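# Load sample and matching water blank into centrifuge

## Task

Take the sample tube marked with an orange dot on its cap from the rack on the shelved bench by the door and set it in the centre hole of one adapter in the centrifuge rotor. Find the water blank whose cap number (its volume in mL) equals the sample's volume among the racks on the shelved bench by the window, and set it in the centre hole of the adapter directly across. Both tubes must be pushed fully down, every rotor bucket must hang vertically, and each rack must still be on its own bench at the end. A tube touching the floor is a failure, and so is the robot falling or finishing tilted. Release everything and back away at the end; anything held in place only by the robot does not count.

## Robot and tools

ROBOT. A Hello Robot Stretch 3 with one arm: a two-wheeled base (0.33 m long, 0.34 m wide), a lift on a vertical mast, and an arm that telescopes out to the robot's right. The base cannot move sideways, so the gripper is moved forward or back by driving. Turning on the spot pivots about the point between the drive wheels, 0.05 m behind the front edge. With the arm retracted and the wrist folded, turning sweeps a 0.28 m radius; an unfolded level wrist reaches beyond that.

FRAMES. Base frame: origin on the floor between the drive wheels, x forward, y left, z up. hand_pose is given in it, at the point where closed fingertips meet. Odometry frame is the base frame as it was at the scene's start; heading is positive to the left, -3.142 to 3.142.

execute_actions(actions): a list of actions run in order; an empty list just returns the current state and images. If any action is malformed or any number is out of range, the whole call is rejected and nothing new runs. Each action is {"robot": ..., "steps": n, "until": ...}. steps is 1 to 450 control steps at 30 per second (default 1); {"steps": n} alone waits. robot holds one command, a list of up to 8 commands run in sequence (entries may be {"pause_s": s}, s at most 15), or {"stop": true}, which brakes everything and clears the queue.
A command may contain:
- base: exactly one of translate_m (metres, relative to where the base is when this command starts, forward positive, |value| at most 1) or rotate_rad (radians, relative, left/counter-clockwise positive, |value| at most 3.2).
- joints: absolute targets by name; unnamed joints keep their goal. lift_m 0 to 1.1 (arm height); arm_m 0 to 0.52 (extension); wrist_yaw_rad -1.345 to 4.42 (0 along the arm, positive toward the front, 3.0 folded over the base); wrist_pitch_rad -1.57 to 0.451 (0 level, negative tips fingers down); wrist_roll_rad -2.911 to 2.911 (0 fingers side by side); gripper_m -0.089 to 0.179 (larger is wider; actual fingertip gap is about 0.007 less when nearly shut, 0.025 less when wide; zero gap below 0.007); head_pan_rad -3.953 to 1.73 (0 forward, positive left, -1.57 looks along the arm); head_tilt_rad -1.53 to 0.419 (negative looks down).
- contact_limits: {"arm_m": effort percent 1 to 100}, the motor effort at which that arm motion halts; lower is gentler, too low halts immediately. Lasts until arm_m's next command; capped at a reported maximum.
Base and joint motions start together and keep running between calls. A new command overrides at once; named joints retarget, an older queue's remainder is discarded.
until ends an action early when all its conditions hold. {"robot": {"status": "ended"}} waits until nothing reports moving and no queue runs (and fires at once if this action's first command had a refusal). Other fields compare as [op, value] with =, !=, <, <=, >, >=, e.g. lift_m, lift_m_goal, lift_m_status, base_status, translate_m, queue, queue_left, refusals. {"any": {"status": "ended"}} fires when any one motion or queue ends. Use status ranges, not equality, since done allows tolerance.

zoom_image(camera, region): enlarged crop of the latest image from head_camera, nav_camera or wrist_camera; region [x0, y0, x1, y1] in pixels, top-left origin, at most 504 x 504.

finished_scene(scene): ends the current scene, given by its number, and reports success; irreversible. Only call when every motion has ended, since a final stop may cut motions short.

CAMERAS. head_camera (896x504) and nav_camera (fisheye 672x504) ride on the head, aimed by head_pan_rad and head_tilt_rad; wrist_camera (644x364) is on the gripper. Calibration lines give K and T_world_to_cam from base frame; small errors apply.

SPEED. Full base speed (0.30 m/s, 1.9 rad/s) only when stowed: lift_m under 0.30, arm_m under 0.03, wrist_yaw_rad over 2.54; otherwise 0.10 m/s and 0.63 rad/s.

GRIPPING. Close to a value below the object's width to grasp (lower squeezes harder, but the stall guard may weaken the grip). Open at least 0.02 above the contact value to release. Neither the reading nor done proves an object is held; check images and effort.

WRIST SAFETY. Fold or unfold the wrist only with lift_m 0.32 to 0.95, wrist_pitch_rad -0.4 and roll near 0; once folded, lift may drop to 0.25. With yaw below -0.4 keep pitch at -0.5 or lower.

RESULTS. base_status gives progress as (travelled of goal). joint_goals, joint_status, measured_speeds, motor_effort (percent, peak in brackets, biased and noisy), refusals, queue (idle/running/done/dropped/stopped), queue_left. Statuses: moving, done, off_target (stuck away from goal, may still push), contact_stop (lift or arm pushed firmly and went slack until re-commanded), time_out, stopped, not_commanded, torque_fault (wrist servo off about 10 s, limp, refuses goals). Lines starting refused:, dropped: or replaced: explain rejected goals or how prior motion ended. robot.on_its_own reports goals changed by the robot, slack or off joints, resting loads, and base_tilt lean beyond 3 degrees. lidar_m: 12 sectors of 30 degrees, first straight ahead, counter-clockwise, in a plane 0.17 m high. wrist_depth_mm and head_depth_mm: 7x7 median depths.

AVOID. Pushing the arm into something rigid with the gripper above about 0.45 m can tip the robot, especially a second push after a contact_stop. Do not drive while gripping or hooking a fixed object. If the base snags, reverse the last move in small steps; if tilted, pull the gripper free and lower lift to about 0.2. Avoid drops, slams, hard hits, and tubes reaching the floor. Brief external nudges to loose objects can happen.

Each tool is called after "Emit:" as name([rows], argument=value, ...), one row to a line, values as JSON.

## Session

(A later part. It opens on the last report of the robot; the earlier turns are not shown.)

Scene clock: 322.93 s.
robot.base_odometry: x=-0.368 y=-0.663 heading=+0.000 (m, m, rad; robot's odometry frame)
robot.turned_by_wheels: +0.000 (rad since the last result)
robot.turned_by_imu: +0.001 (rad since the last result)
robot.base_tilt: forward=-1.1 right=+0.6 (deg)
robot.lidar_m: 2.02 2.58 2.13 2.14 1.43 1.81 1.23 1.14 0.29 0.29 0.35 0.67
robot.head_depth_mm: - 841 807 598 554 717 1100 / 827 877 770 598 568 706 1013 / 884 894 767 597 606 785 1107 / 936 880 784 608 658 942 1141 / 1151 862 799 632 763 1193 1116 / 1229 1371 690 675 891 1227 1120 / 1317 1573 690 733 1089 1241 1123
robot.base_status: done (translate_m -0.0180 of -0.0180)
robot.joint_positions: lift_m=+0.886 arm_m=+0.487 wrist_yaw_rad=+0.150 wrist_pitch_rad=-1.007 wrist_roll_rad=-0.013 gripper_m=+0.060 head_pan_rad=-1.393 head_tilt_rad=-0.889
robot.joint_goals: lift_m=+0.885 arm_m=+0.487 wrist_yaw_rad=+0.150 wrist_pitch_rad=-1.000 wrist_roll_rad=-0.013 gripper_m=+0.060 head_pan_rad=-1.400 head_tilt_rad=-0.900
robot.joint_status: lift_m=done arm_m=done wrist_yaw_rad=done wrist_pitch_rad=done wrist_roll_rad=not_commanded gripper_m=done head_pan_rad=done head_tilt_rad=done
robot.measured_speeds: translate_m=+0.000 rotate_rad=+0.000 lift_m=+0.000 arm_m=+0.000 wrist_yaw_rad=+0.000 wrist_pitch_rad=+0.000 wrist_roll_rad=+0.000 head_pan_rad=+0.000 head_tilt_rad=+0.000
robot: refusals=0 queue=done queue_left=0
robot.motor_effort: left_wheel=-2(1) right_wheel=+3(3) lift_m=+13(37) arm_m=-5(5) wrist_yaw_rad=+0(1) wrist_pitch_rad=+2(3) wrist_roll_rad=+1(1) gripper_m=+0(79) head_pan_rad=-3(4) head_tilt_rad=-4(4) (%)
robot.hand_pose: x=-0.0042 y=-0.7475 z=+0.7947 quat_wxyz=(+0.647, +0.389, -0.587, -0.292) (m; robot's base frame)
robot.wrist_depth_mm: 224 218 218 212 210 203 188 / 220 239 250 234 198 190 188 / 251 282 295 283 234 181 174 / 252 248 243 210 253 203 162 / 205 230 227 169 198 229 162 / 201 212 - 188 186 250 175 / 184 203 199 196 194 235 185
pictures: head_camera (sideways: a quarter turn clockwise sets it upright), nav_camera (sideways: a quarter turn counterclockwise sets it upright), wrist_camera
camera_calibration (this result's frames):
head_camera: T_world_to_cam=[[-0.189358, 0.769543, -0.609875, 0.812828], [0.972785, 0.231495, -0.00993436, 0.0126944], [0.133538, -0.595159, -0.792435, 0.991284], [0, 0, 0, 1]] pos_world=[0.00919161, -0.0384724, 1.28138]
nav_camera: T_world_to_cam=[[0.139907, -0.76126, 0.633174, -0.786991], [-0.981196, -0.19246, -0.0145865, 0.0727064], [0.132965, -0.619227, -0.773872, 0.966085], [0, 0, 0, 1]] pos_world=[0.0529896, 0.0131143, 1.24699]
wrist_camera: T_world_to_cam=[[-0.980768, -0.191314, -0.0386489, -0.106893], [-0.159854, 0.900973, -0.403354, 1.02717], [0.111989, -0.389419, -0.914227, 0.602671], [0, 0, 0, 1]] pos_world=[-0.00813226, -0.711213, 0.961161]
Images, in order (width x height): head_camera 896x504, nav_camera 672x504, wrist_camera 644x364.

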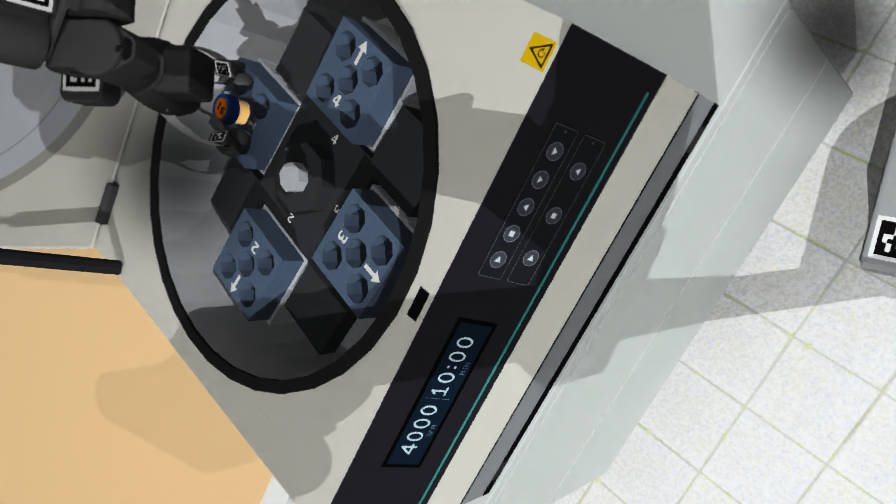

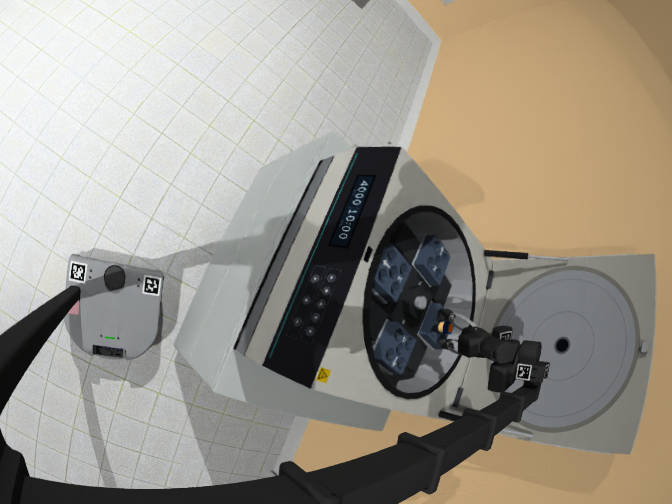

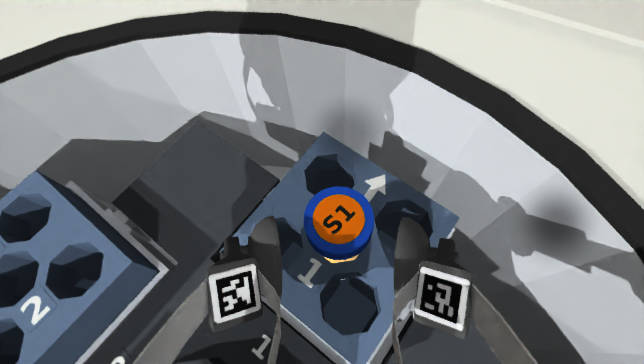

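Emit:
execute_actions([
  {"robot":[{"joints":{"gripper_m":0.09,"lift_m":1.0}},{"joints":{"arm_m":0.0,"wrist_yaw_rad":1.5,"wrist_pitch_rad":-0.8,"head_pan_rad":0,"head_tilt_rad":-0.5},"base":{"translate_m":1.0}},{"base":{"translate_m":0.85}},{"base":{"rotate_rad":1.5708},"joints":{"head_pan_rad":-1.57,"head_tilt_rad":-0.55}}],"steps":450,"until":{"robot":{"status":"ended"}}},
  {"steps":450,"until":{"robot":{"status":"ended"}}},
])

Scene clock: 361.70 s.
robot.base_odometry: x=+1.482 y=-0.663 heading=+1.571 (m, m, rad; robot's odometry frame)
robot.turned_by_wheels: +1.571 (rad since the last result)
robot.turned_by_imu: +1.584 (rad since the last result)
robot.base_tilt: forward=-1.2 right=+0.7 (deg)
robot.lidar_m: 1.79 1.87 3.01 1.61 1.46 1.59 0.47 0.45 0.91 0.91 1.10 1.04
robot.head_depth_mm: 716 901 958 1013 - - - / 837 930 996 995 - - - / 853 964 1033 990 - - - / 699 1001 1099 985 766 624 - / 902 1045 1156 980 762 624 552 / 805 1088 1191 977 759 636 - / 967 1126 1228 969 754 652 -
robot.base_status: done (rotate_rad +1.5707 of +1.5708)
robot.joint_positions: lift_m=+0.999 arm_m=+0.000 wrist_yaw_rad=+1.500 wrist_pitch_rad=-0.815 wrist_roll_rad=-0.013 gripper_m=+0.090 head_pan_rad=-1.563 head_tilt_rad=-0.543
robot.joint_goals: lift_m=+1.000 arm_m=+0.000 wrist_yaw_rad=+1.500 wrist_pitch_rad=-0.800 wrist_roll_rad=-0.013 gripper_m=+0.090 head_pan_rad=-1.570 head_tilt_rad=-0.550
robot.joint_status: lift_m=done arm_m=done wrist_yaw_rad=done wrist_pitch_rad=done wrist_roll_rad=not_commanded gripper_m=done head_pan_rad=done head_tilt_rad=done
robot.measured_speeds: translate_m=+0.000 rotate_rad=+0.000 lift_m=+0.000 arm_m=+0.000 wrist_yaw_rad=+0.000 wrist_pitch_rad=+0.000 wrist_roll_rad=+0.000 head_pan_rad=+0.000 head_tilt_rad=+0.000
robot: refusals=0 queue=done queue_left=0
robot.motor_effort: left_wheel=-2(6) right_wheel=+3(9) lift_m=+31(32) arm_m=-5(5) wrist_yaw_rad=+0(3) wrist_pitch_rad=+5(4) wrist_roll_rad=+1(1) gripper_m=+0(80) head_pan_rad=-3(37) head_tilt_rad=-3(19) (%)
robot.hand_pose: x=+0.1365 y=-0.1568 z=+0.9352 quat_wxyz=(+0.668, +0.646, -0.279, +0.242) (m; robot's base frame)
robot.wrist_depth_mm: - - - - - 592 565 / - - - - - 515 490 / - - - - - 453 439 / - - - - - 404 395 / - - - - - 369 358 / - - - - - 331 329 / - - - - - 305 300
pictures: head_camera (sideways: a quarter turn clockwise sets it upright), nav_camera (sideways: a quarter turn counterclockwise sets it upright), wrist_camera
camera_calibration (this result's frames):
head_camera: T_world_to_cam=[[-0.0546131, 0.536899, -0.841877, 1.11438], [0.997967, 0.0570904, -0.0283299, 0.0364984], [0.0328527, -0.841712, -0.538926, 0.66216], [0, 0, 0, 1]] pos_world=[0.00268149, -0.0430431, 1.29606]
nav_camera: T_world_to_cam=[[0.00721983, -0.513481, 0.858071, -1.07931], [-0.999577, -0.0278705, -0.00826763, 0.0645973], [0.0281602, -0.857648, -0.513465, 0.627996], [0, 0, 0, 1]] pos_world=[0.0546779, -0.013806, 1.24911]
wrist_camera: T_world_to_cam=[[-0.0209764, -0.99934, -0.029671, -0.11648], [-0.820144, 0.0341724, -0.571135, 0.685275], [0.571772, 0.0123541, -0.820319, 0.857822], [0, 0, 0, 1]] pos_world=[0.069102, -0.150418, 1.09162]
Images, in order (width x height): head_camera 896x504, nav_camera 672x504, wrist_camera 644x364.

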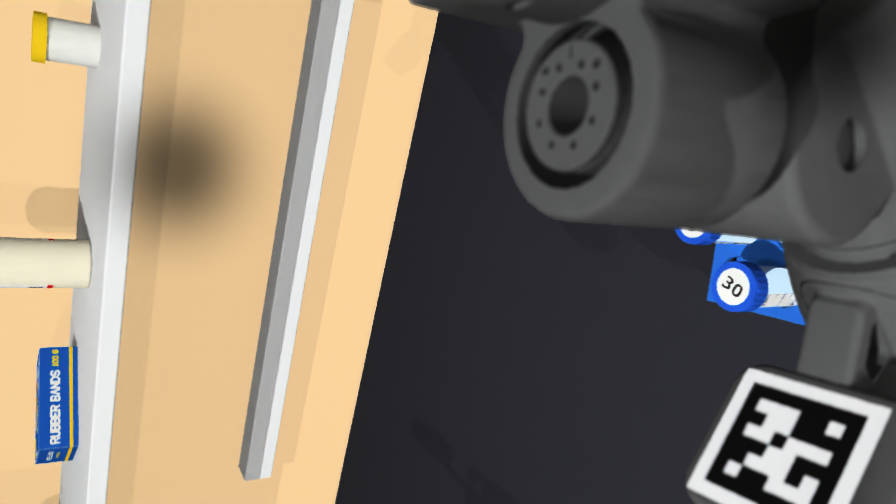

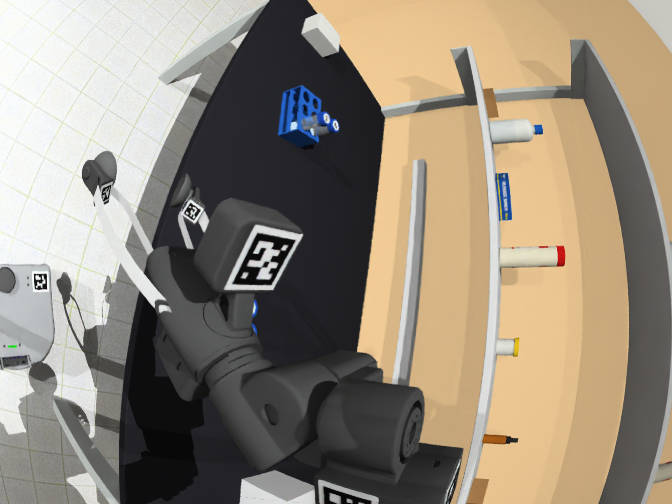

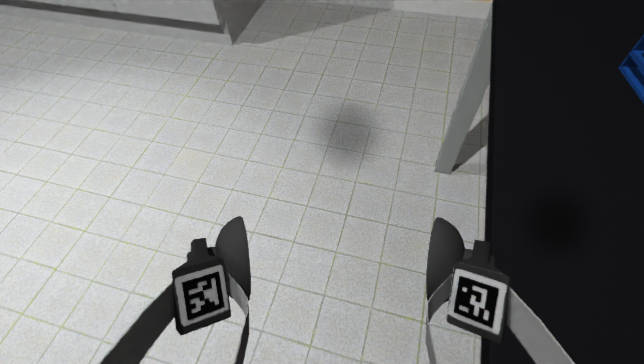

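Emit:
execute_actions([
  {"robot":[{"joints":{"lift_m":1.09,"head_tilt_rad":-1.0}},{"joints":{"arm_m":0.4},"base":{"translate_m":-0.15}}],"steps":450,"until":{"robot":{"status":"ended"}}},
])

Scene clock: 369.40 s.
robot.base_odometry: x=+1.482 y=-0.813 heading=+1.571 (m, m, rad; robot's odometry frame)
robot.turned_by_wheels: +0.000 (rad since the last result)
robot.turned_by_imu: +0.001 (rad since the last result)
robot.base_tilt: forward=-1.2 right=+0.6 (deg)
robot.lidar_m: 1.93 2.04 3.08 1.38 1.39 1.45 1.45 0.31 0.86 0.87 1.04 1.17
robot.head_depth_mm: 878 787 684 605 544 505 1074 / 893 785 683 606 543 1168 1144 / 907 782 682 604 543 1181 - / 919 780 682 603 541 1213 - / 917 782 681 575 549 1210 1113 / 893 778 680 558 565 1214 1112 / 912 781 680 557 1294 1209 1109
robot.base_status: done (translate_m -0.1500 of -0.1500)
robot.joint_positions: lift_m=+1.089 arm_m=+0.400 wrist_yaw_rad=+1.500 wrist_pitch_rad=-0.814 wrist_roll_rad=-0.013 gripper_m=+0.090 head_pan_rad=-1.563 head_tilt_rad=-0.988
robot.joint_goals: lift_m=+1.090 arm_m=+0.400 wrist_yaw_rad=+1.500 wrist_pitch_rad=-0.800 wrist_roll_rad=-0.013 gripper_m=+0.090 head_pan_rad=-1.570 head_tilt_rad=-1.000
robot.joint_status: lift_m=done arm_m=done wrist_yaw_rad=done wrist_pitch_rad=done wrist_roll_rad=not_commanded gripper_m=done head_pan_rad=done head_tilt_rad=done
robot.measured_speeds: translate_m=+0.000 rotate_rad=+0.000 lift_m=+0.000 arm_m=+0.000 wrist_yaw_rad=+0.000 wrist_pitch_rad=+0.000 wrist_roll_rad=+0.000 head_pan_rad=+0.000 head_tilt_rad=+0.000
robot: refusals=0 queue=done queue_left=0
robot.motor_effort: left_wheel=-1(7) right_wheel=+2(4) lift_m=+31(33) arm_m=+3(6) wrist_yaw_rad=+0(1) wrist_pitch_rad=+5(5) wrist_roll_rad=+1(1) gripper_m=+0(0) head_pan_rad=-3(3) head_tilt_rad=-4(20) (%)
robot.hand_pose: x=+0.1366 y=-0.5560 z=+1.0253 quat_wxyz=(+0.668, +0.646, -0.280, +0.242) (m; robot's base frame)
robot.wrist_depth_mm: - - - 763 749 737 723 / - - - 630 644 634 622 / - - 606 580 577 568 550 / - - 524 520 510 504 498 / - - 484 466 466 460 451 / - 439 432 429 425 415 414 / - 341 394 394 389 380 382
pictures: head_camera (sideways: a quarter turn clockwise sets it upright), nav_camera (sideways: a quarter turn counterclockwise sets it upright), wrist_camera
camera_calibration (this result's frames):
head_camera: T_world_to_cam=[[-0.0567835, 0.846795, -0.52888, 0.706498], [0.997928, 0.0641938, -0.00436167, 0.00528509], [0.0302574, -0.528032, -0.848686, 1.06504], [0, 0, 0, 1]] pos_world=[0.00261796, -0.0362235, 1.27756]
nav_camera: T_world_to_cam=[[0.00946656, -0.832642, 0.553731, -0.682693], [-0.999627, -0.0220738, -0.0161027, 0.0747908], [0.0256308, -0.553372, -0.83254, 1.04302], [0, 0, 0, 1]] pos_world=[0.0544924, 0.0103873, 1.24758]
wrist_camera: T_world_to_cam=[[-0.0210844, -0.999338, -0.0296374, -0.512814], [-0.819756, 0.0342501, -0.571687, 0.751045], [0.572324, 0.0122417, -0.819936, 0.936059], [0, 0, 0, 1]] pos_world=[0.0691326, -0.549657, 1.18167]
Images, in order (width x height): head_camera 896x504, nav_camera 672x504, wrist_camera 644x364.

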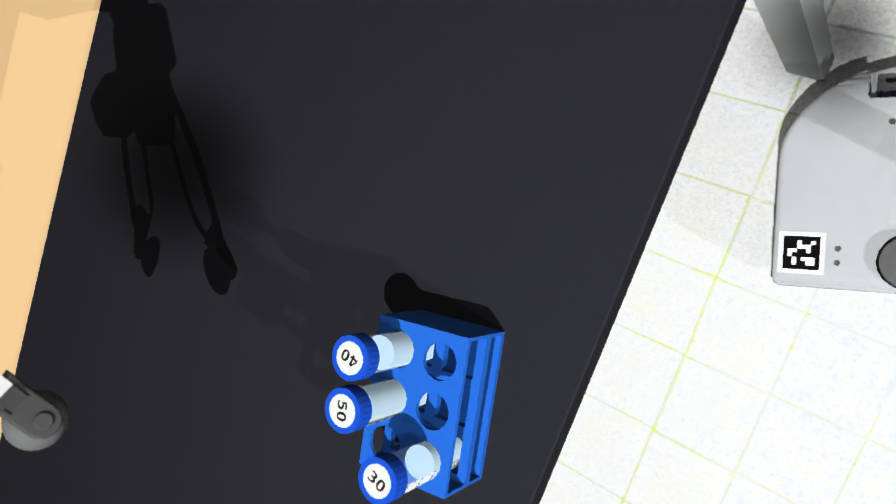

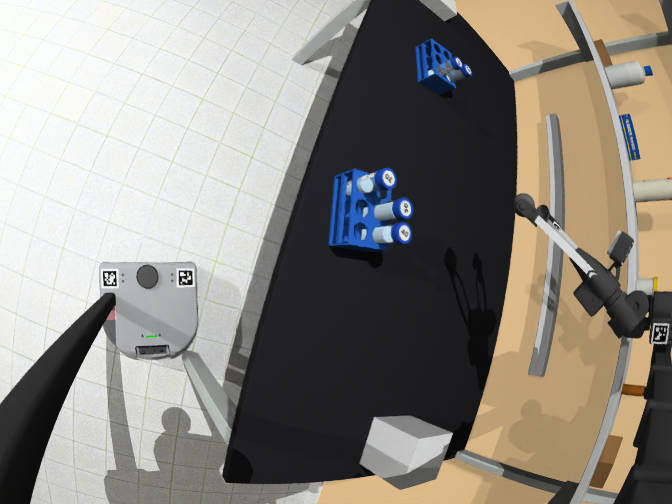

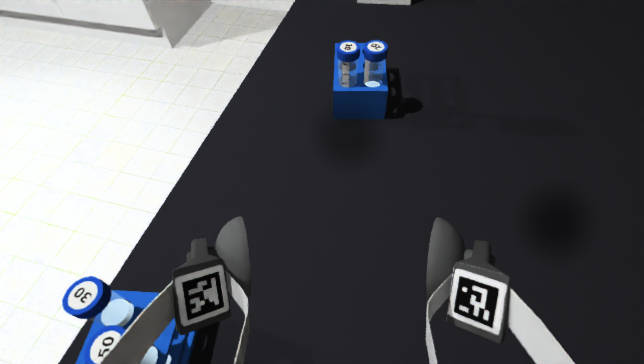

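Emit:
zoom_image(camera="head_camera", region=[310,300,520,504])

Emit:
zoom_image(camera="wrist_camera", region=[310,20,420,130])

Region (310, 300, 520, 504) of head_camera's 896x504 image, scaled by 2.400, with more detail than that image has; it fills the top 490 rows of this view, and the rest is white.

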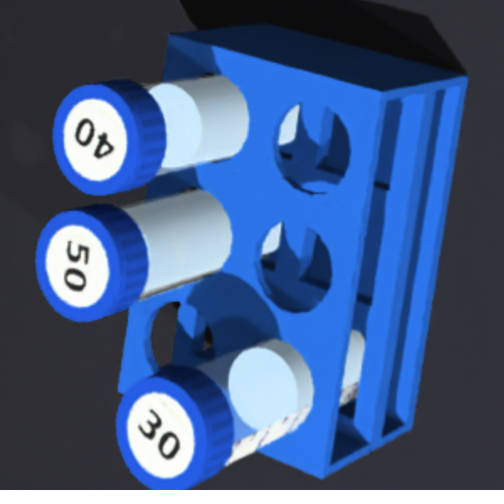

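Region (310, 20, 420, 130) of wrist_camera's 644x364 image, scaled by 4.582.

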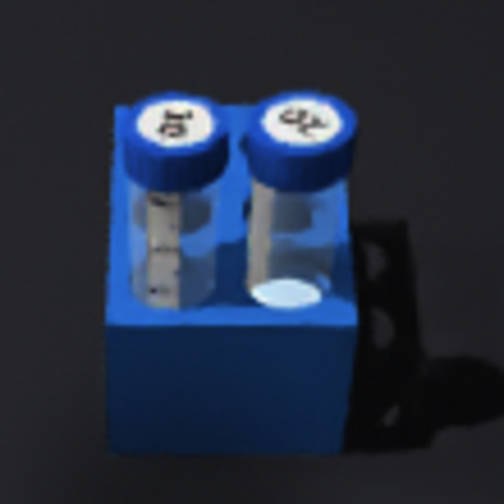

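Emit:
execute_actions([
  {"robot":[{"joints":{"arm_m":0.15,"wrist_pitch_rad":-1.0}},{"joints":{"wrist_yaw_rad":-1.25,"gripper_m":0.075,"head_tilt_rad":-1.1},"base":{"translate_m":0.22}}],"steps":450,"until":{"robot":{"status":"ended"}}},
])

Scene clock: 390.27 s.
robot.base_odometry: x=+1.482 y=-0.593 heading=+1.571 (m, m, rad; robot's odometry frame)
robot.turned_by_wheels: +0.000 (rad since the last result)
robot.turned_by_imu: +0.001 (rad since the last result)
robot.base_tilt: forward=-1.2 right=+0.8 (deg)
robot.lidar_m: 1.71 1.79 2.98 1.73 1.56 1.65 0.52 0.52 0.93 0.94 1.12 0.99
robot.head_depth_mm: 768 695 607 560 1253 1194 1109 / 767 695 537 554 1275 1202 - / 780 693 551 560 1292 1220 - / 780 693 623 583 1293 1217 - / 780 693 622 589 1291 1197 1108 / 779 691 622 1378 1293 1195 1114 / 778 692 624 1389 1286 1195 1105
robot.base_status: done (translate_m +0.2200 of +0.2200)
robot.joint_positions: lift_m=+1.089 arm_m=+0.150 wrist_yaw_rad=-1.248 wrist_pitch_rad=-1.004 wrist_roll_rad=-0.013 gripper_m=+0.075 head_pan_rad=-1.563 head_tilt_rad=-1.086
robot.joint_goals: lift_m=+1.090 arm_m=+0.150 wrist_yaw_rad=-1.250 wrist_pitch_rad=-1.000 wrist_roll_rad=-0.013 gripper_m=+0.075 head_pan_rad=-1.570 head_tilt_rad=-1.100
robot.joint_status: lift_m=done arm_m=done wrist_yaw_rad=done wrist_pitch_rad=done wrist_roll_rad=not_commanded gripper_m=done head_pan_rad=done head_tilt_rad=done
robot.measured_speeds: translate_m=+0.000 rotate_rad=+0.000 lift_m=+0.000 arm_m=+0.000 wrist_yaw_rad=+0.000 wrist_pitch_rad=+0.000 wrist_roll_rad=+0.000 head_pan_rad=+0.000 head_tilt_rad=+0.000
robot: refusals=0 queue=done queue_left=0
robot.motor_effort: left_wheel=-1(3) right_wheel=+2(7) lift_m=+31(31) arm_m=-5(6) wrist_yaw_rad=-2(3) wrist_pitch_rad=+1(5) wrist_roll_rad=+1(1) gripper_m=+0(61) head_pan_rad=-3(3) head_tilt_rad=-5(10) (%)
robot.hand_pose: x=-0.1326 y=-0.3323 z=+0.9991 quat_wxyz=(+0.309, -0.082, -0.700, -0.639) (m; robot's base frame)
robot.wrist_depth_mm: 586 579 570 538 540 - - / 534 538 526 520 510 503 - / 501 494 491 482 471 461 - / 464 461 453 446 435 437 - / 435 427 426 418 416 420 - / 407 404 - 353 391 - - / 383 380 368 319 368 - -
pictures: head_camera (sideways: a quarter turn clockwise sets it upright), nav_camera (sideways: a quarter turn counterclockwise sets it upright), wrist_camera
camera_calibration (this result's frames):
head_camera: T_world_to_cam=[[-0.0571438, 0.894638, -0.443123, 0.594793], [0.997927, 0.0643496, 0.00122827, -0.00199259], [0.0296136, -0.442134, -0.89646, 1.12713], [0, 0, 0, 1]] pos_world=[0.00259873, -0.0336531, 1.274]
nav_camera: T_world_to_cam=[[0.00984568, -0.882995, 0.469279, -0.572683], [-0.999639, -0.0204236, -0.0174562, 0.0765508], [0.0249981, -0.468937, -0.882878, 1.10844], [0, 0, 0, 1]] pos_world=[0.0544526, 0.0156781, 1.2487]
wrist_camera: T_world_to_cam=[[-0.357491, 0.933123, -0.0385058, 0.31067], [0.858705, 0.31221, -0.406387, 0.657465], [-0.367187, -0.178345, -0.912889, 0.970799], [0, 0, 0, 1]] pos_world=[-0.0970419, -0.322024, 1.16538]
Images, in order (width x height): head_camera 896x504, nav_camera 672x504, wrist_camera 644x364.

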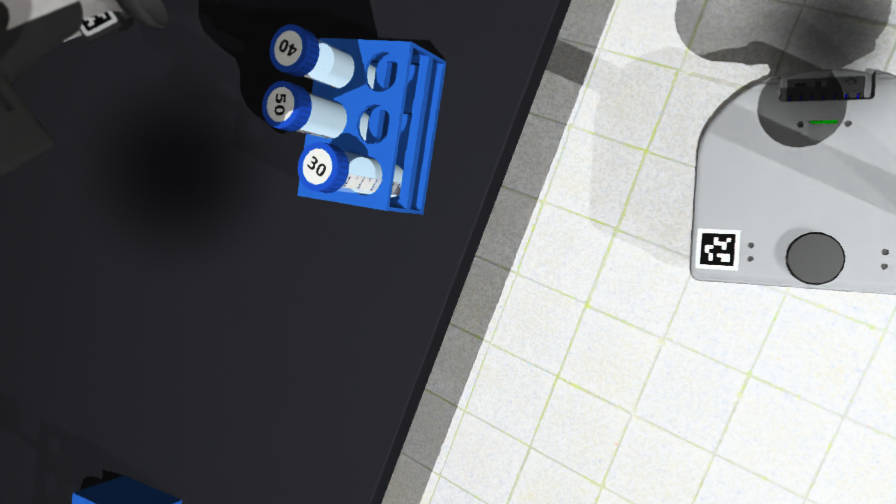

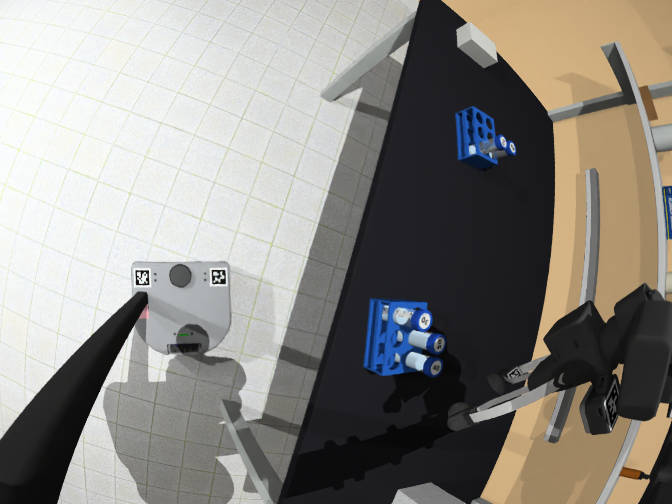

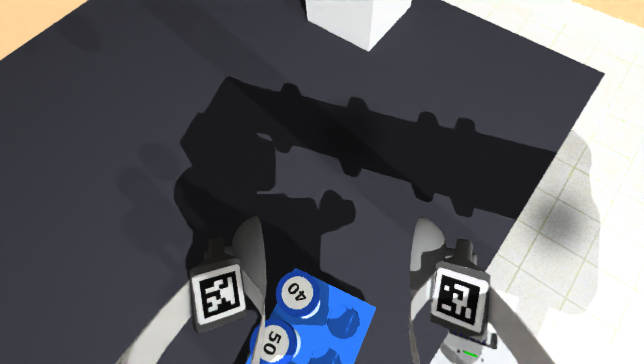

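Emit:
execute_actions([
  {"robot":[{"joints":{"arm_m":0.194},"base":{"translate_m":0.049}},{"joints":{"lift_m":1.0}}],"steps":450,"until":{"robot":{"status":"ended"}}},
])

Scene clock: 401.83 s.
robot.base_odometry: x=+1.482 y=-0.544 heading=+1.571 (m, m, rad; robot's odometry frame)
robot.turned_by_wheels: +0.000 (rad since the last result)
robot.turned_by_imu: +0.001 (rad since the last result)
robot.base_tilt: forward=-1.1 right=+0.7 (deg)
robot.lidar_m: 1.67 1.73 2.95 1.81 1.64 1.70 0.57 0.58 0.95 0.95 1.15 0.95
robot.head_depth_mm: 771 702 538 554 1279 1191 1115 / - 683 551 555 1291 1208 - / - 683 623 575 1296 1217 - / 782 691 625 591 1291 1218 - / 781 693 624 1353 1293 1190 1102 / 782 691 622 1391 1289 1196 1110 / 707 680 625 1406 1294 1196 1109
robot.base_status: done (translate_m +0.0490 of +0.0490)
robot.joint_positions: lift_m=+1.001 arm_m=+0.194 wrist_yaw_rad=-1.249 wrist_pitch_rad=-1.004 wrist_roll_rad=-0.013 gripper_m=+0.075 head_pan_rad=-1.563 head_tilt_rad=-1.086
robot.joint_goals: lift_m=+1.000 arm_m=+0.194 wrist_yaw_rad=-1.250 wrist_pitch_rad=-1.000 wrist_roll_rad=-0.013 gripper_m=+0.075 head_pan_rad=-1.570 head_tilt_rad=-1.100
robot.joint_status: lift_m=done arm_m=done wrist_yaw_rad=done wrist_pitch_rad=done wrist_roll_rad=not_commanded gripper_m=done head_pan_rad=done head_tilt_rad=done
robot.measured_speeds: translate_m=+0.000 rotate_rad=+0.000 lift_m=+0.000 arm_m=+0.000 wrist_yaw_rad=+0.000 wrist_pitch_rad=+0.000 wrist_roll_rad=+0.000 head_pan_rad=+0.000 head_tilt_rad=+0.000
robot: refusals=0 queue=done queue_left=0
robot.motor_effort: left_wheel=-2(3) right_wheel=+2(7) lift_m=+12(34) arm_m=+5(5) wrist_yaw_rad=-2(2) wrist_pitch_rad=+1(1) wrist_roll_rad=+1(1) gripper_m=+0(0) head_pan_rad=-3(4) head_tilt_rad=-4(4) (%)
robot.hand_pose: x=-0.1326 y=-0.3755 z=+0.9101 quat_wxyz=(+0.308, -0.082, -0.700, -0.639) (m; robot's base frame)
robot.wrist_depth_mm: 455 456 447 437 432 423 416 / 419 418 411 404 401 390 386 / 393 384 379 374 368 362 362 / 364 357 355 347 344 337 - / 339 334 334 322 254 318 - / 316 315 - 242 244 302 - / 298 296 291 240 235 282 951
pictures: head_camera (sideways: a quarter turn clockwise sets it upright), nav_camera (sideways: a quarter turn counterclockwise sets it upright), wrist_camera
camera_calibration (this result's frames):
head_camera: T_world_to_cam=[[-0.0571378, 0.894701, -0.442996, 0.594628], [0.997927, 0.0643423, 0.00123632, -0.00200307], [0.0296095, -0.442007, -0.896523, 1.12721], [0, 0, 0, 1]] pos_world=[0.00259846, -0.0336491, 1.27399]
nav_camera: T_world_to_cam=[[0.00983987, -0.883062, 0.469154, -0.57252], [-0.999639, -0.020414, -0.017458, 0.0765532], [0.0249938, -0.468813, -0.882944, 1.10853], [0, 0, 0, 1]] pos_world=[0.0544527, 0.0156853, 1.24871]
wrist_camera: T_world_to_cam=[[-0.357148, 0.933254, -0.038511, 0.347686], [0.858864, 0.311914, -0.406278, 0.634616], [-0.367148, -0.178177, -0.912938, 0.882013], [0, 0, 0, 1]] pos_world=[-0.0970444, -0.36527, 1.07644]
Images, in order (width x height): head_camera 896x504, nav_camera 672x504, wrist_camera 644x364.

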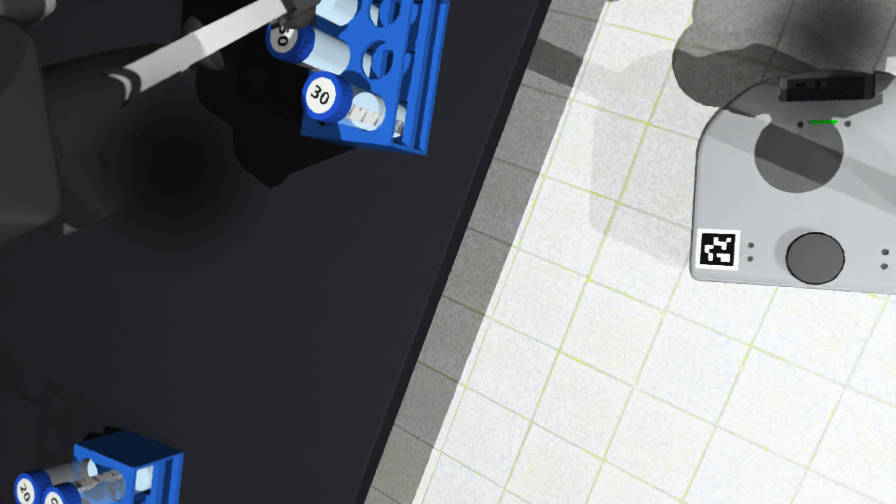

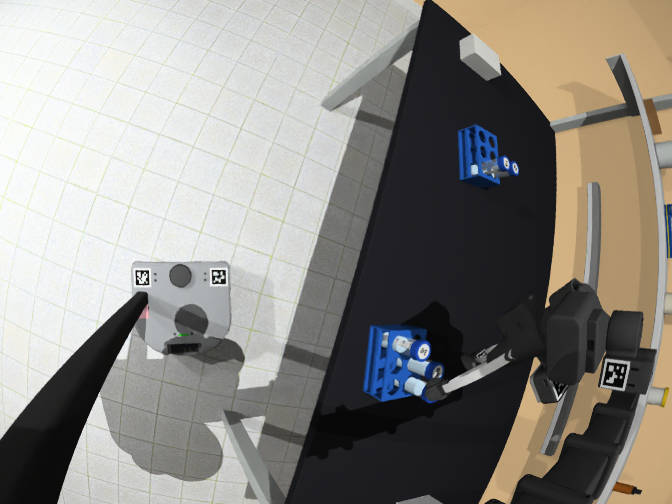

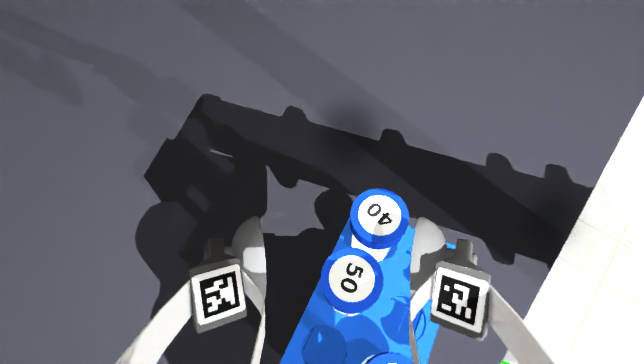

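Emit:
execute_actions([
  {"robot":[{"joints":{"arm_m":0.2,"wrist_yaw_rad":-1.34,"gripper_m":0.065}},{"joints":{"lift_m":0.965}}],"steps":450,"until":{"robot":{"status":"ended"}}},
])

Scene clock: 409.93 s.
robot.base_odometry: x=+1.482 y=-0.544 heading=+1.571 (m, m, rad; robot's odometry frame)
robot.turned_by_wheels: +0.000 (rad since the last result)
robot.turned_by_imu: +0.001 (rad since the last result)
robot.base_tilt: forward=-1.2 right=+0.7 (deg)
robot.lidar_m: 1.66 1.73 2.95 1.82 1.64 1.70 0.57 0.58 0.95 0.95 1.15 0.95
robot.head_depth_mm: - 708 537 555 1284 1193 1111 / - 672 551 555 1296 1210 - / - 673 625 575 1290 1225 - / 765 694 625 591 1289 1222 - / 780 692 623 1348 1294 1192 1112 / 779 693 625 1392 1290 1192 1105 / 706 682 622 1414 1291 1187 1108
robot.base_status: done (translate_m +0.0490 of +0.0490)
robot.joint_positions: lift_m=+0.966 arm_m=+0.200 wrist_yaw_rad=-1.338 wrist_pitch_rad=-1.004 wrist_roll_rad=-0.013 gripper_m=+0.065 head_pan_rad=-1.563 head_tilt_rad=-1.086
robot.joint_goals: lift_m=+0.965 arm_m=+0.200 wrist_yaw_rad=-1.340 wrist_pitch_rad=-1.000 wrist_roll_rad=-0.013 gripper_m=+0.065 head_pan_rad=-1.570 head_tilt_rad=-1.100
robot.joint_status: lift_m=done arm_m=done wrist_yaw_rad=done wrist_pitch_rad=done wrist_roll_rad=not_commanded gripper_m=done head_pan_rad=done head_tilt_rad=done
robot.measured_speeds: translate_m=+0.000 rotate_rad=+0.000 lift_m=+0.000 arm_m=+0.000 wrist_yaw_rad=+0.000 wrist_pitch_rad=+0.000 wrist_roll_rad=+0.000 head_pan_rad=+0.000 head_tilt_rad=+0.000
robot: refusals=0 queue=done queue_left=0
robot.motor_effort: left_wheel=-1(1) right_wheel=+2(2) lift_m=+12(14) arm_m=+4(5) wrist_yaw_rad=-2(3) wrist_pitch_rad=+1(1) wrist_roll_rad=+1(1) gripper_m=+0(48) head_pan_rad=-3(3) head_tilt_rad=-4(4) (%)
robot.hand_pose: x=-0.1355 y=-0.3714 z=+0.8751 quat_wxyz=(+0.279, -0.113, -0.695, -0.653) (m; robot's base frame)
robot.wrist_depth_mm: 406 403 399 392 383 376 370 / 377 371 364 357 352 347 348 / 345 342 338 332 328 323 329 / 322 319 312 308 300 301 - / 302 297 295 281 225 282 - / 282 278 - 158 213 268 968 / 267 265 257 206 203 252 921
pictures: head_camera (sideways: a quarter turn clockwise sets it upright), nav_camera (sideways: a quarter turn counterclockwise sets it upright), wrist_camera
camera_calibration (this result's frames):
head_camera: T_world_to_cam=[[-0.0571377, 0.894701, -0.442996, 0.594627], [0.997927, 0.0643422, 0.00123633, -0.00200308], [0.0296095, -0.442007, -0.896523, 1.12721], [0, 0, 0, 1]] pos_world=[0.00259845, -0.0336491, 1.27399]
nav_camera: T_world_to_cam=[[0.00983976, -0.883062, 0.469154, -0.572519], [-0.999639, -0.0204139, -0.017458, 0.0765532], [0.0249937, -0.468813, -0.882944, 1.10853], [0, 0, 0, 1]] pos_world=[0.0544527, 0.0156853, 1.24871]
wrist_camera: T_world_to_cam=[[-0.27196, 0.961538, -0.0385112, 0.363505], [0.883389, 0.233584, -0.406277, 0.595802], [-0.381655, -0.144511, -0.912938, 0.860286], [0, 0, 0, 1]] pos_world=[-0.0991336, -0.364373, 1.04145]
Images, in order (width x height): head_camera 896x504, nav_camera 672x504, wrist_camera 644x364.

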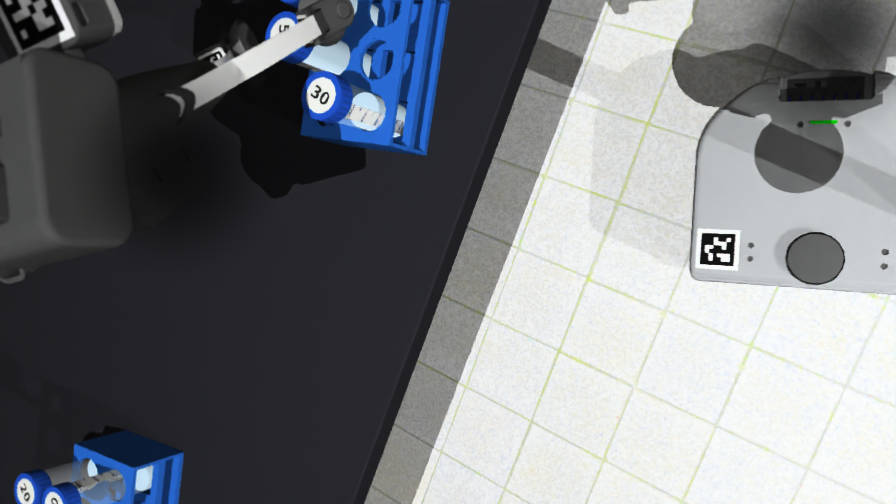

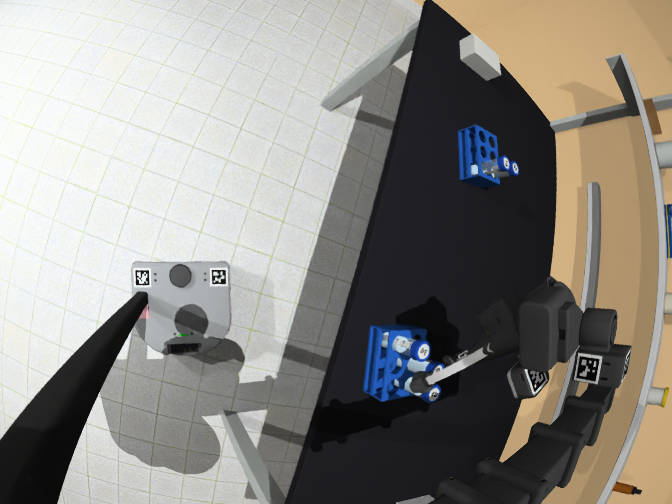

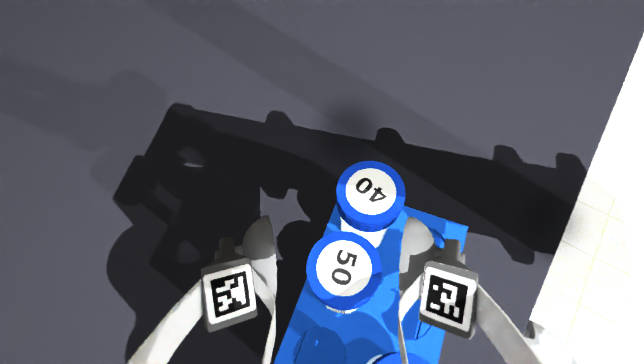

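Emit:
execute_actions([
  {"robot":[{"base":{"translate_m":0.004},"joints":{"lift_m":0.94}},{"joints":{"gripper_m":0.005}},{"pause_s":0.5},{"joints":{"lift_m":1.09}}],"steps":450,"until":{"robot":{"status":"ended"}}},
])

Scene clock: 417.40 s.
robot.base_odometry: x=+1.482 y=-0.540 heading=+1.571 (m, m, rad; robot's odometry frame)
robot.turned_by_wheels: +0.000 (rad since the last result)
robot.turned_by_imu: +0.001 (rad since the last result)
robot.base_tilt: forward=-1.3 right=+0.6 (deg)
robot.lidar_m: 1.66 1.73 2.95 1.82 1.65 1.70 0.57 0.59 0.95 0.95 1.15 0.95
robot.head_depth_mm: 767 690 580 553 1279 1189 1112 / 781 693 545 558 1298 1208 - / 779 694 624 582 1298 1224 - / 781 693 625 590 1293 1220 - / 779 694 623 1374 1293 1195 1110 / 778 691 622 1382 1290 1194 1108 / 683 681 622 1400 1291 1187 1109
robot.base_status: done (translate_m +0.0040 of +0.0040)
robot.joint_positions: lift_m=+1.089 arm_m=+0.200 wrist_yaw_rad=-1.339 wrist_pitch_rad=-1.006 wrist_roll_rad=-0.013 gripper_m=+0.005 head_pan_rad=-1.563 head_tilt_rad=-1.086
robot.joint_goals: lift_m=+1.090 arm_m=+0.200 wrist_yaw_rad=-1.340 wrist_pitch_rad=-1.000 wrist_roll_rad=-0.013 gripper_m=+0.005 head_pan_rad=-1.570 head_tilt_rad=-1.100
robot.joint_status: lift_m=done arm_m=done wrist_yaw_rad=done wrist_pitch_rad=done wrist_roll_rad=not_commanded gripper_m=done head_pan_rad=done head_tilt_rad=done
robot.measured_speeds: translate_m=+0.000 rotate_rad=+0.000 lift_m=+0.000 arm_m=+0.000 wrist_yaw_rad=+0.000 wrist_pitch_rad=+0.000 wrist_roll_rad=+0.000 head_pan_rad=+0.000 head_tilt_rad=+0.000
robot: refusals=0 queue=done queue_left=0
robot.motor_effort: left_wheel=-2(2) right_wheel=+3(7) lift_m=+32(34) arm_m=+4(4) wrist_yaw_rad=-1(2) wrist_pitch_rad=+2(2) wrist_roll_rad=+1(1) gripper_m=-11(85) head_pan_rad=-4(3) head_tilt_rad=-4(4) (%)
robot.hand_pose: x=-0.1350 y=-0.3711 z=+0.9987 quat_wxyz=(+0.278, -0.113, -0.695, -0.653) (m; robot's base frame)
robot.wrist_depth_mm: 592 582 574 549 548 541 - / 540 536 522 520 503 495 - / 505 492 480 478 469 464 - / 461 458 454 445 437 435 - / 431 427 423 136 413 418 - / 406 402 402 132 - - - / 384 380 373 323 360 - -
pictures: head_camera (sideways: a quarter turn clockwise sets it upright), nav_camera (sideways: a quarter turn counterclockwise sets it upright), wrist_camera
camera_calibration (this result's frames):
head_camera: T_world_to_cam=[[-0.0571377, 0.894701, -0.442995, 0.594626], [0.997927, 0.0643422, 0.0012364, -0.00200317], [0.0296095, -0.442006, -0.896523, 1.12721], [0, 0, 0, 1]] pos_world=[0.00259845, -0.0336491, 1.27399]
nav_camera: T_world_to_cam=[[0.00983977, -0.883062, 0.469153, -0.572518], [-0.999639, -0.0204138, -0.017458, 0.0765532], [0.0249937, -0.468811, -0.882945, 1.10853], [0, 0, 0, 1]] pos_world=[0.0544527, 0.0156854, 1.24871]
wrist_camera: T_world_to_cam=[[-0.270866, 0.961842, -0.0386095, 0.368528], [0.884534, 0.232871, -0.404192, 0.643356], [-0.379778, -0.143633, -0.913859, 0.974871], [0, 0, 0, 1]] pos_world=[-0.0990145, -0.364261, 1.16516]
Images, in order (width x height): head_camera 896x504, nav_camera 672x504, wrist_camera 644x364.

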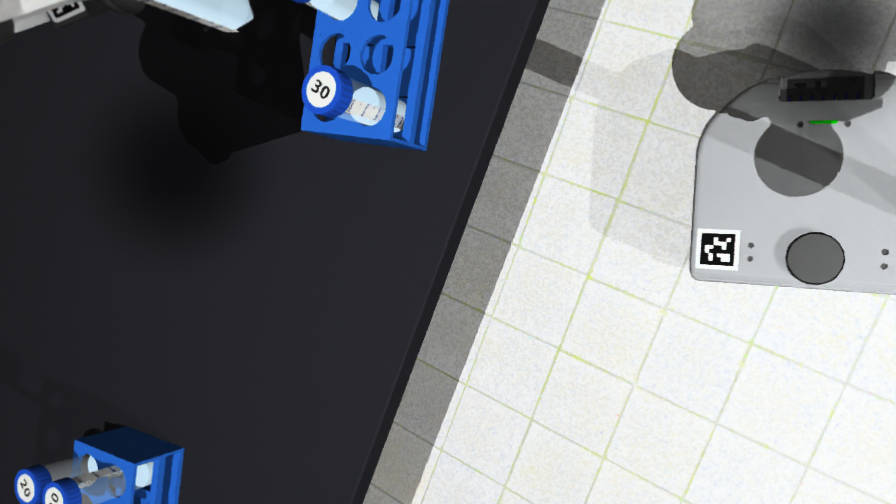

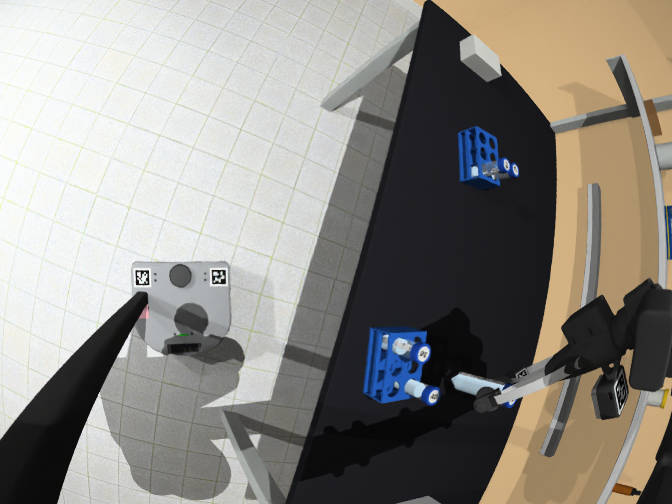

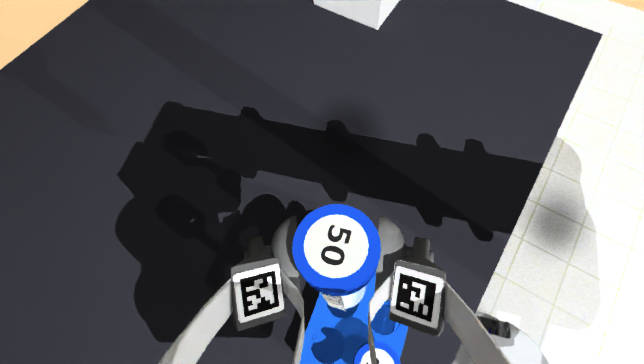

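Emit:
execute_actions([
  {"robot":[{"joints":{"arm_m":0.0,"wrist_yaw_rad":0.9},"base":{"translate_m":-0.09}},{"base":{"rotate_rad":-1.585}},{"base":{"translate_m":-1.0},"joints":{"head_pan_rad":-2.2,"head_tilt_rad":-0.7}},{"base":{"translate_m":-0.7}}],"steps":450,"until":{"robot":{"status":"ended"}}},
  {"steps":450,"until":{"robot":{"status":"ended"}}},
])

Scene clock: 448.67 s.
robot.base_odometry: x=-0.218 y=-0.606 heading=-0.014 (m, m, rad; robot's odometry frame)
robot.turned_by_wheels: -1.585 (rad since the last result)
robot.turned_by_imu: -1.590 (rad since the last result)
robot.base_tilt: forward=-1.3 right=+0.7 (deg)
robot.lidar_m: 1.89 2.42 2.04 2.04 2.22 1.50 1.37 0.45 0.40 0.40 0.47 1.90
robot.head_depth_mm: - 1220 1394 1673 1617 1366 1187 / - 1195 1382 1608 1584 1356 1188 / - 1155 1336 1566 1591 835 1141 / - 1133 1297 1160 850 796 1016 / - - - - 637 726 944 / - - - - 626 704 878 / - - - - - - 823
robot.base_status: done (translate_m -0.7000 of -0.7000)
robot.joint_positions: lift_m=+1.089 arm_m=+0.000 wrist_yaw_rad=+0.899 wrist_pitch_rad=-1.007 wrist_roll_rad=-0.013 gripper_m=+0.005 head_pan_rad=-2.193 head_tilt_rad=-0.705
robot.joint_goals: lift_m=+1.090 arm_m=+0.000 wrist_yaw_rad=+0.900 wrist_pitch_rad=-1.000 wrist_roll_rad=-0.013 gripper_m=+0.005 head_pan_rad=-2.200 head_tilt_rad=-0.700
robot.joint_status: lift_m=done arm_m=done wrist_yaw_rad=done wrist_pitch_rad=done wrist_roll_rad=not_commanded gripper_m=done head_pan_rad=done head_tilt_rad=done
robot.measured_speeds: translate_m=+0.000 rotate_rad=+0.000 lift_m=+0.000 arm_m=+0.000 wrist_yaw_rad=+0.000 wrist_pitch_rad=+0.000 wrist_roll_rad=+0.000 head_pan_rad=+0.000 head_tilt_rad=+0.000
robot: refusals=0 queue=done queue_left=0
robot.motor_effort: left_wheel=+2(4) right_wheel=-1(7) lift_m=+32(32) arm_m=-5(6) wrist_yaw_rad=+2(3) wrist_pitch_rad=+3(2) wrist_roll_rad=+1(1) gripper_m=-10(11) head_pan_rad=-4(31) head_tilt_rad=+2(18) (%)
robot.hand_pose: x=+0.0697 y=-0.2181 z=+0.9987 quat_wxyz=(+0.709, +0.576, -0.405, -0.035) (m; robot's base frame)
robot.wrist_depth_mm: - - - - - 480 492 / - - - - 752 446 509 / - - - - 570 423 474 / - - - - 662 425 414 / - - - 136 616 442 361 / - - - 132 - 453 353 / - - - - - 463 358
pictures: head_camera (sideways: a quarter turn clockwise sets it upright), nav_camera (sideways: a quarter turn counterclockwise sets it upright), wrist_camera
camera_calibration (this result's frames):
head_camera: T_world_to_cam=[[0.34701, 0.57053, -0.744365, 0.984809], [0.842397, -0.538485, -0.0200188, 0.0266222], [-0.412251, -0.620104, -0.667473, 0.832102], [0, 0, 0, 1]] pos_world=[-0.0211308, -0.0315375, 1.289]
nav_camera: T_world_to_cam=[[-0.373217, -0.526061, 0.764178, -0.954582], [-0.823276, 0.567527, -0.0113938, 0.0675897], [-0.427698, -0.633382, -0.644905, 0.801774], [0, 0, 0, 1]] pos_world=[0.0422954, -0.0326985, 1.24731]
wrist_camera: T_world_to_cam=[[-0.587981, -0.807952, -0.0386292, -0.0871115], [-0.730434, 0.550871, -0.403742, 0.608097], [0.347484, -0.209176, -0.914057, 1.00976], [0, 0, 0, 1]] pos_world=[0.0420807, -0.194148, 1.16512]
Images, in order (width x height): head_camera 896x504, nav_camera 672x504, wrist_camera 644x364.

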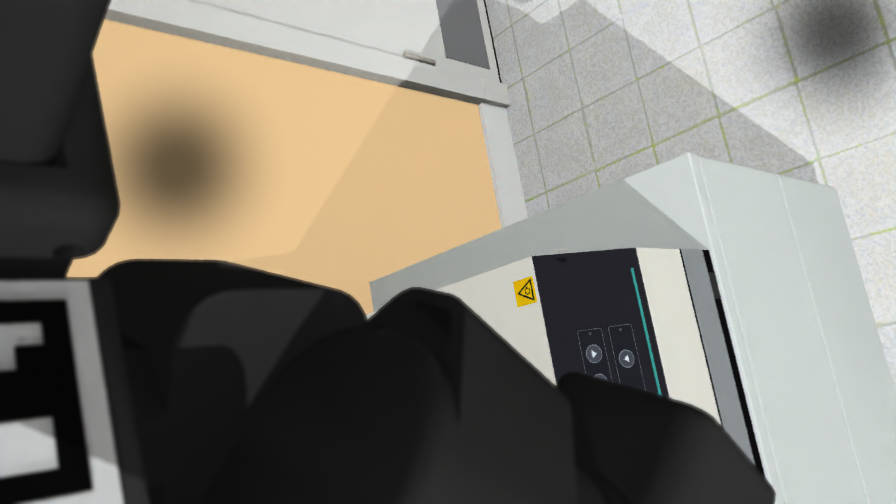

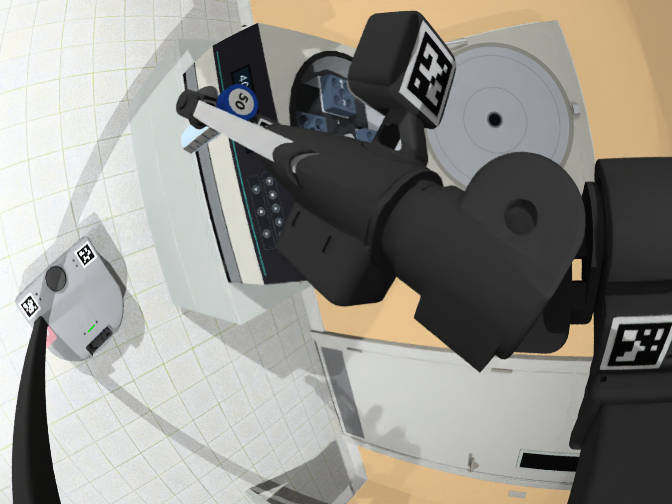

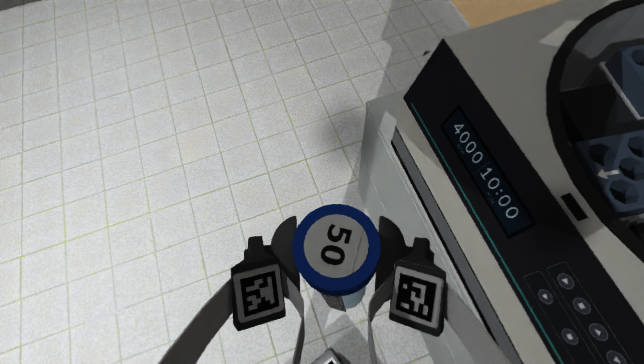

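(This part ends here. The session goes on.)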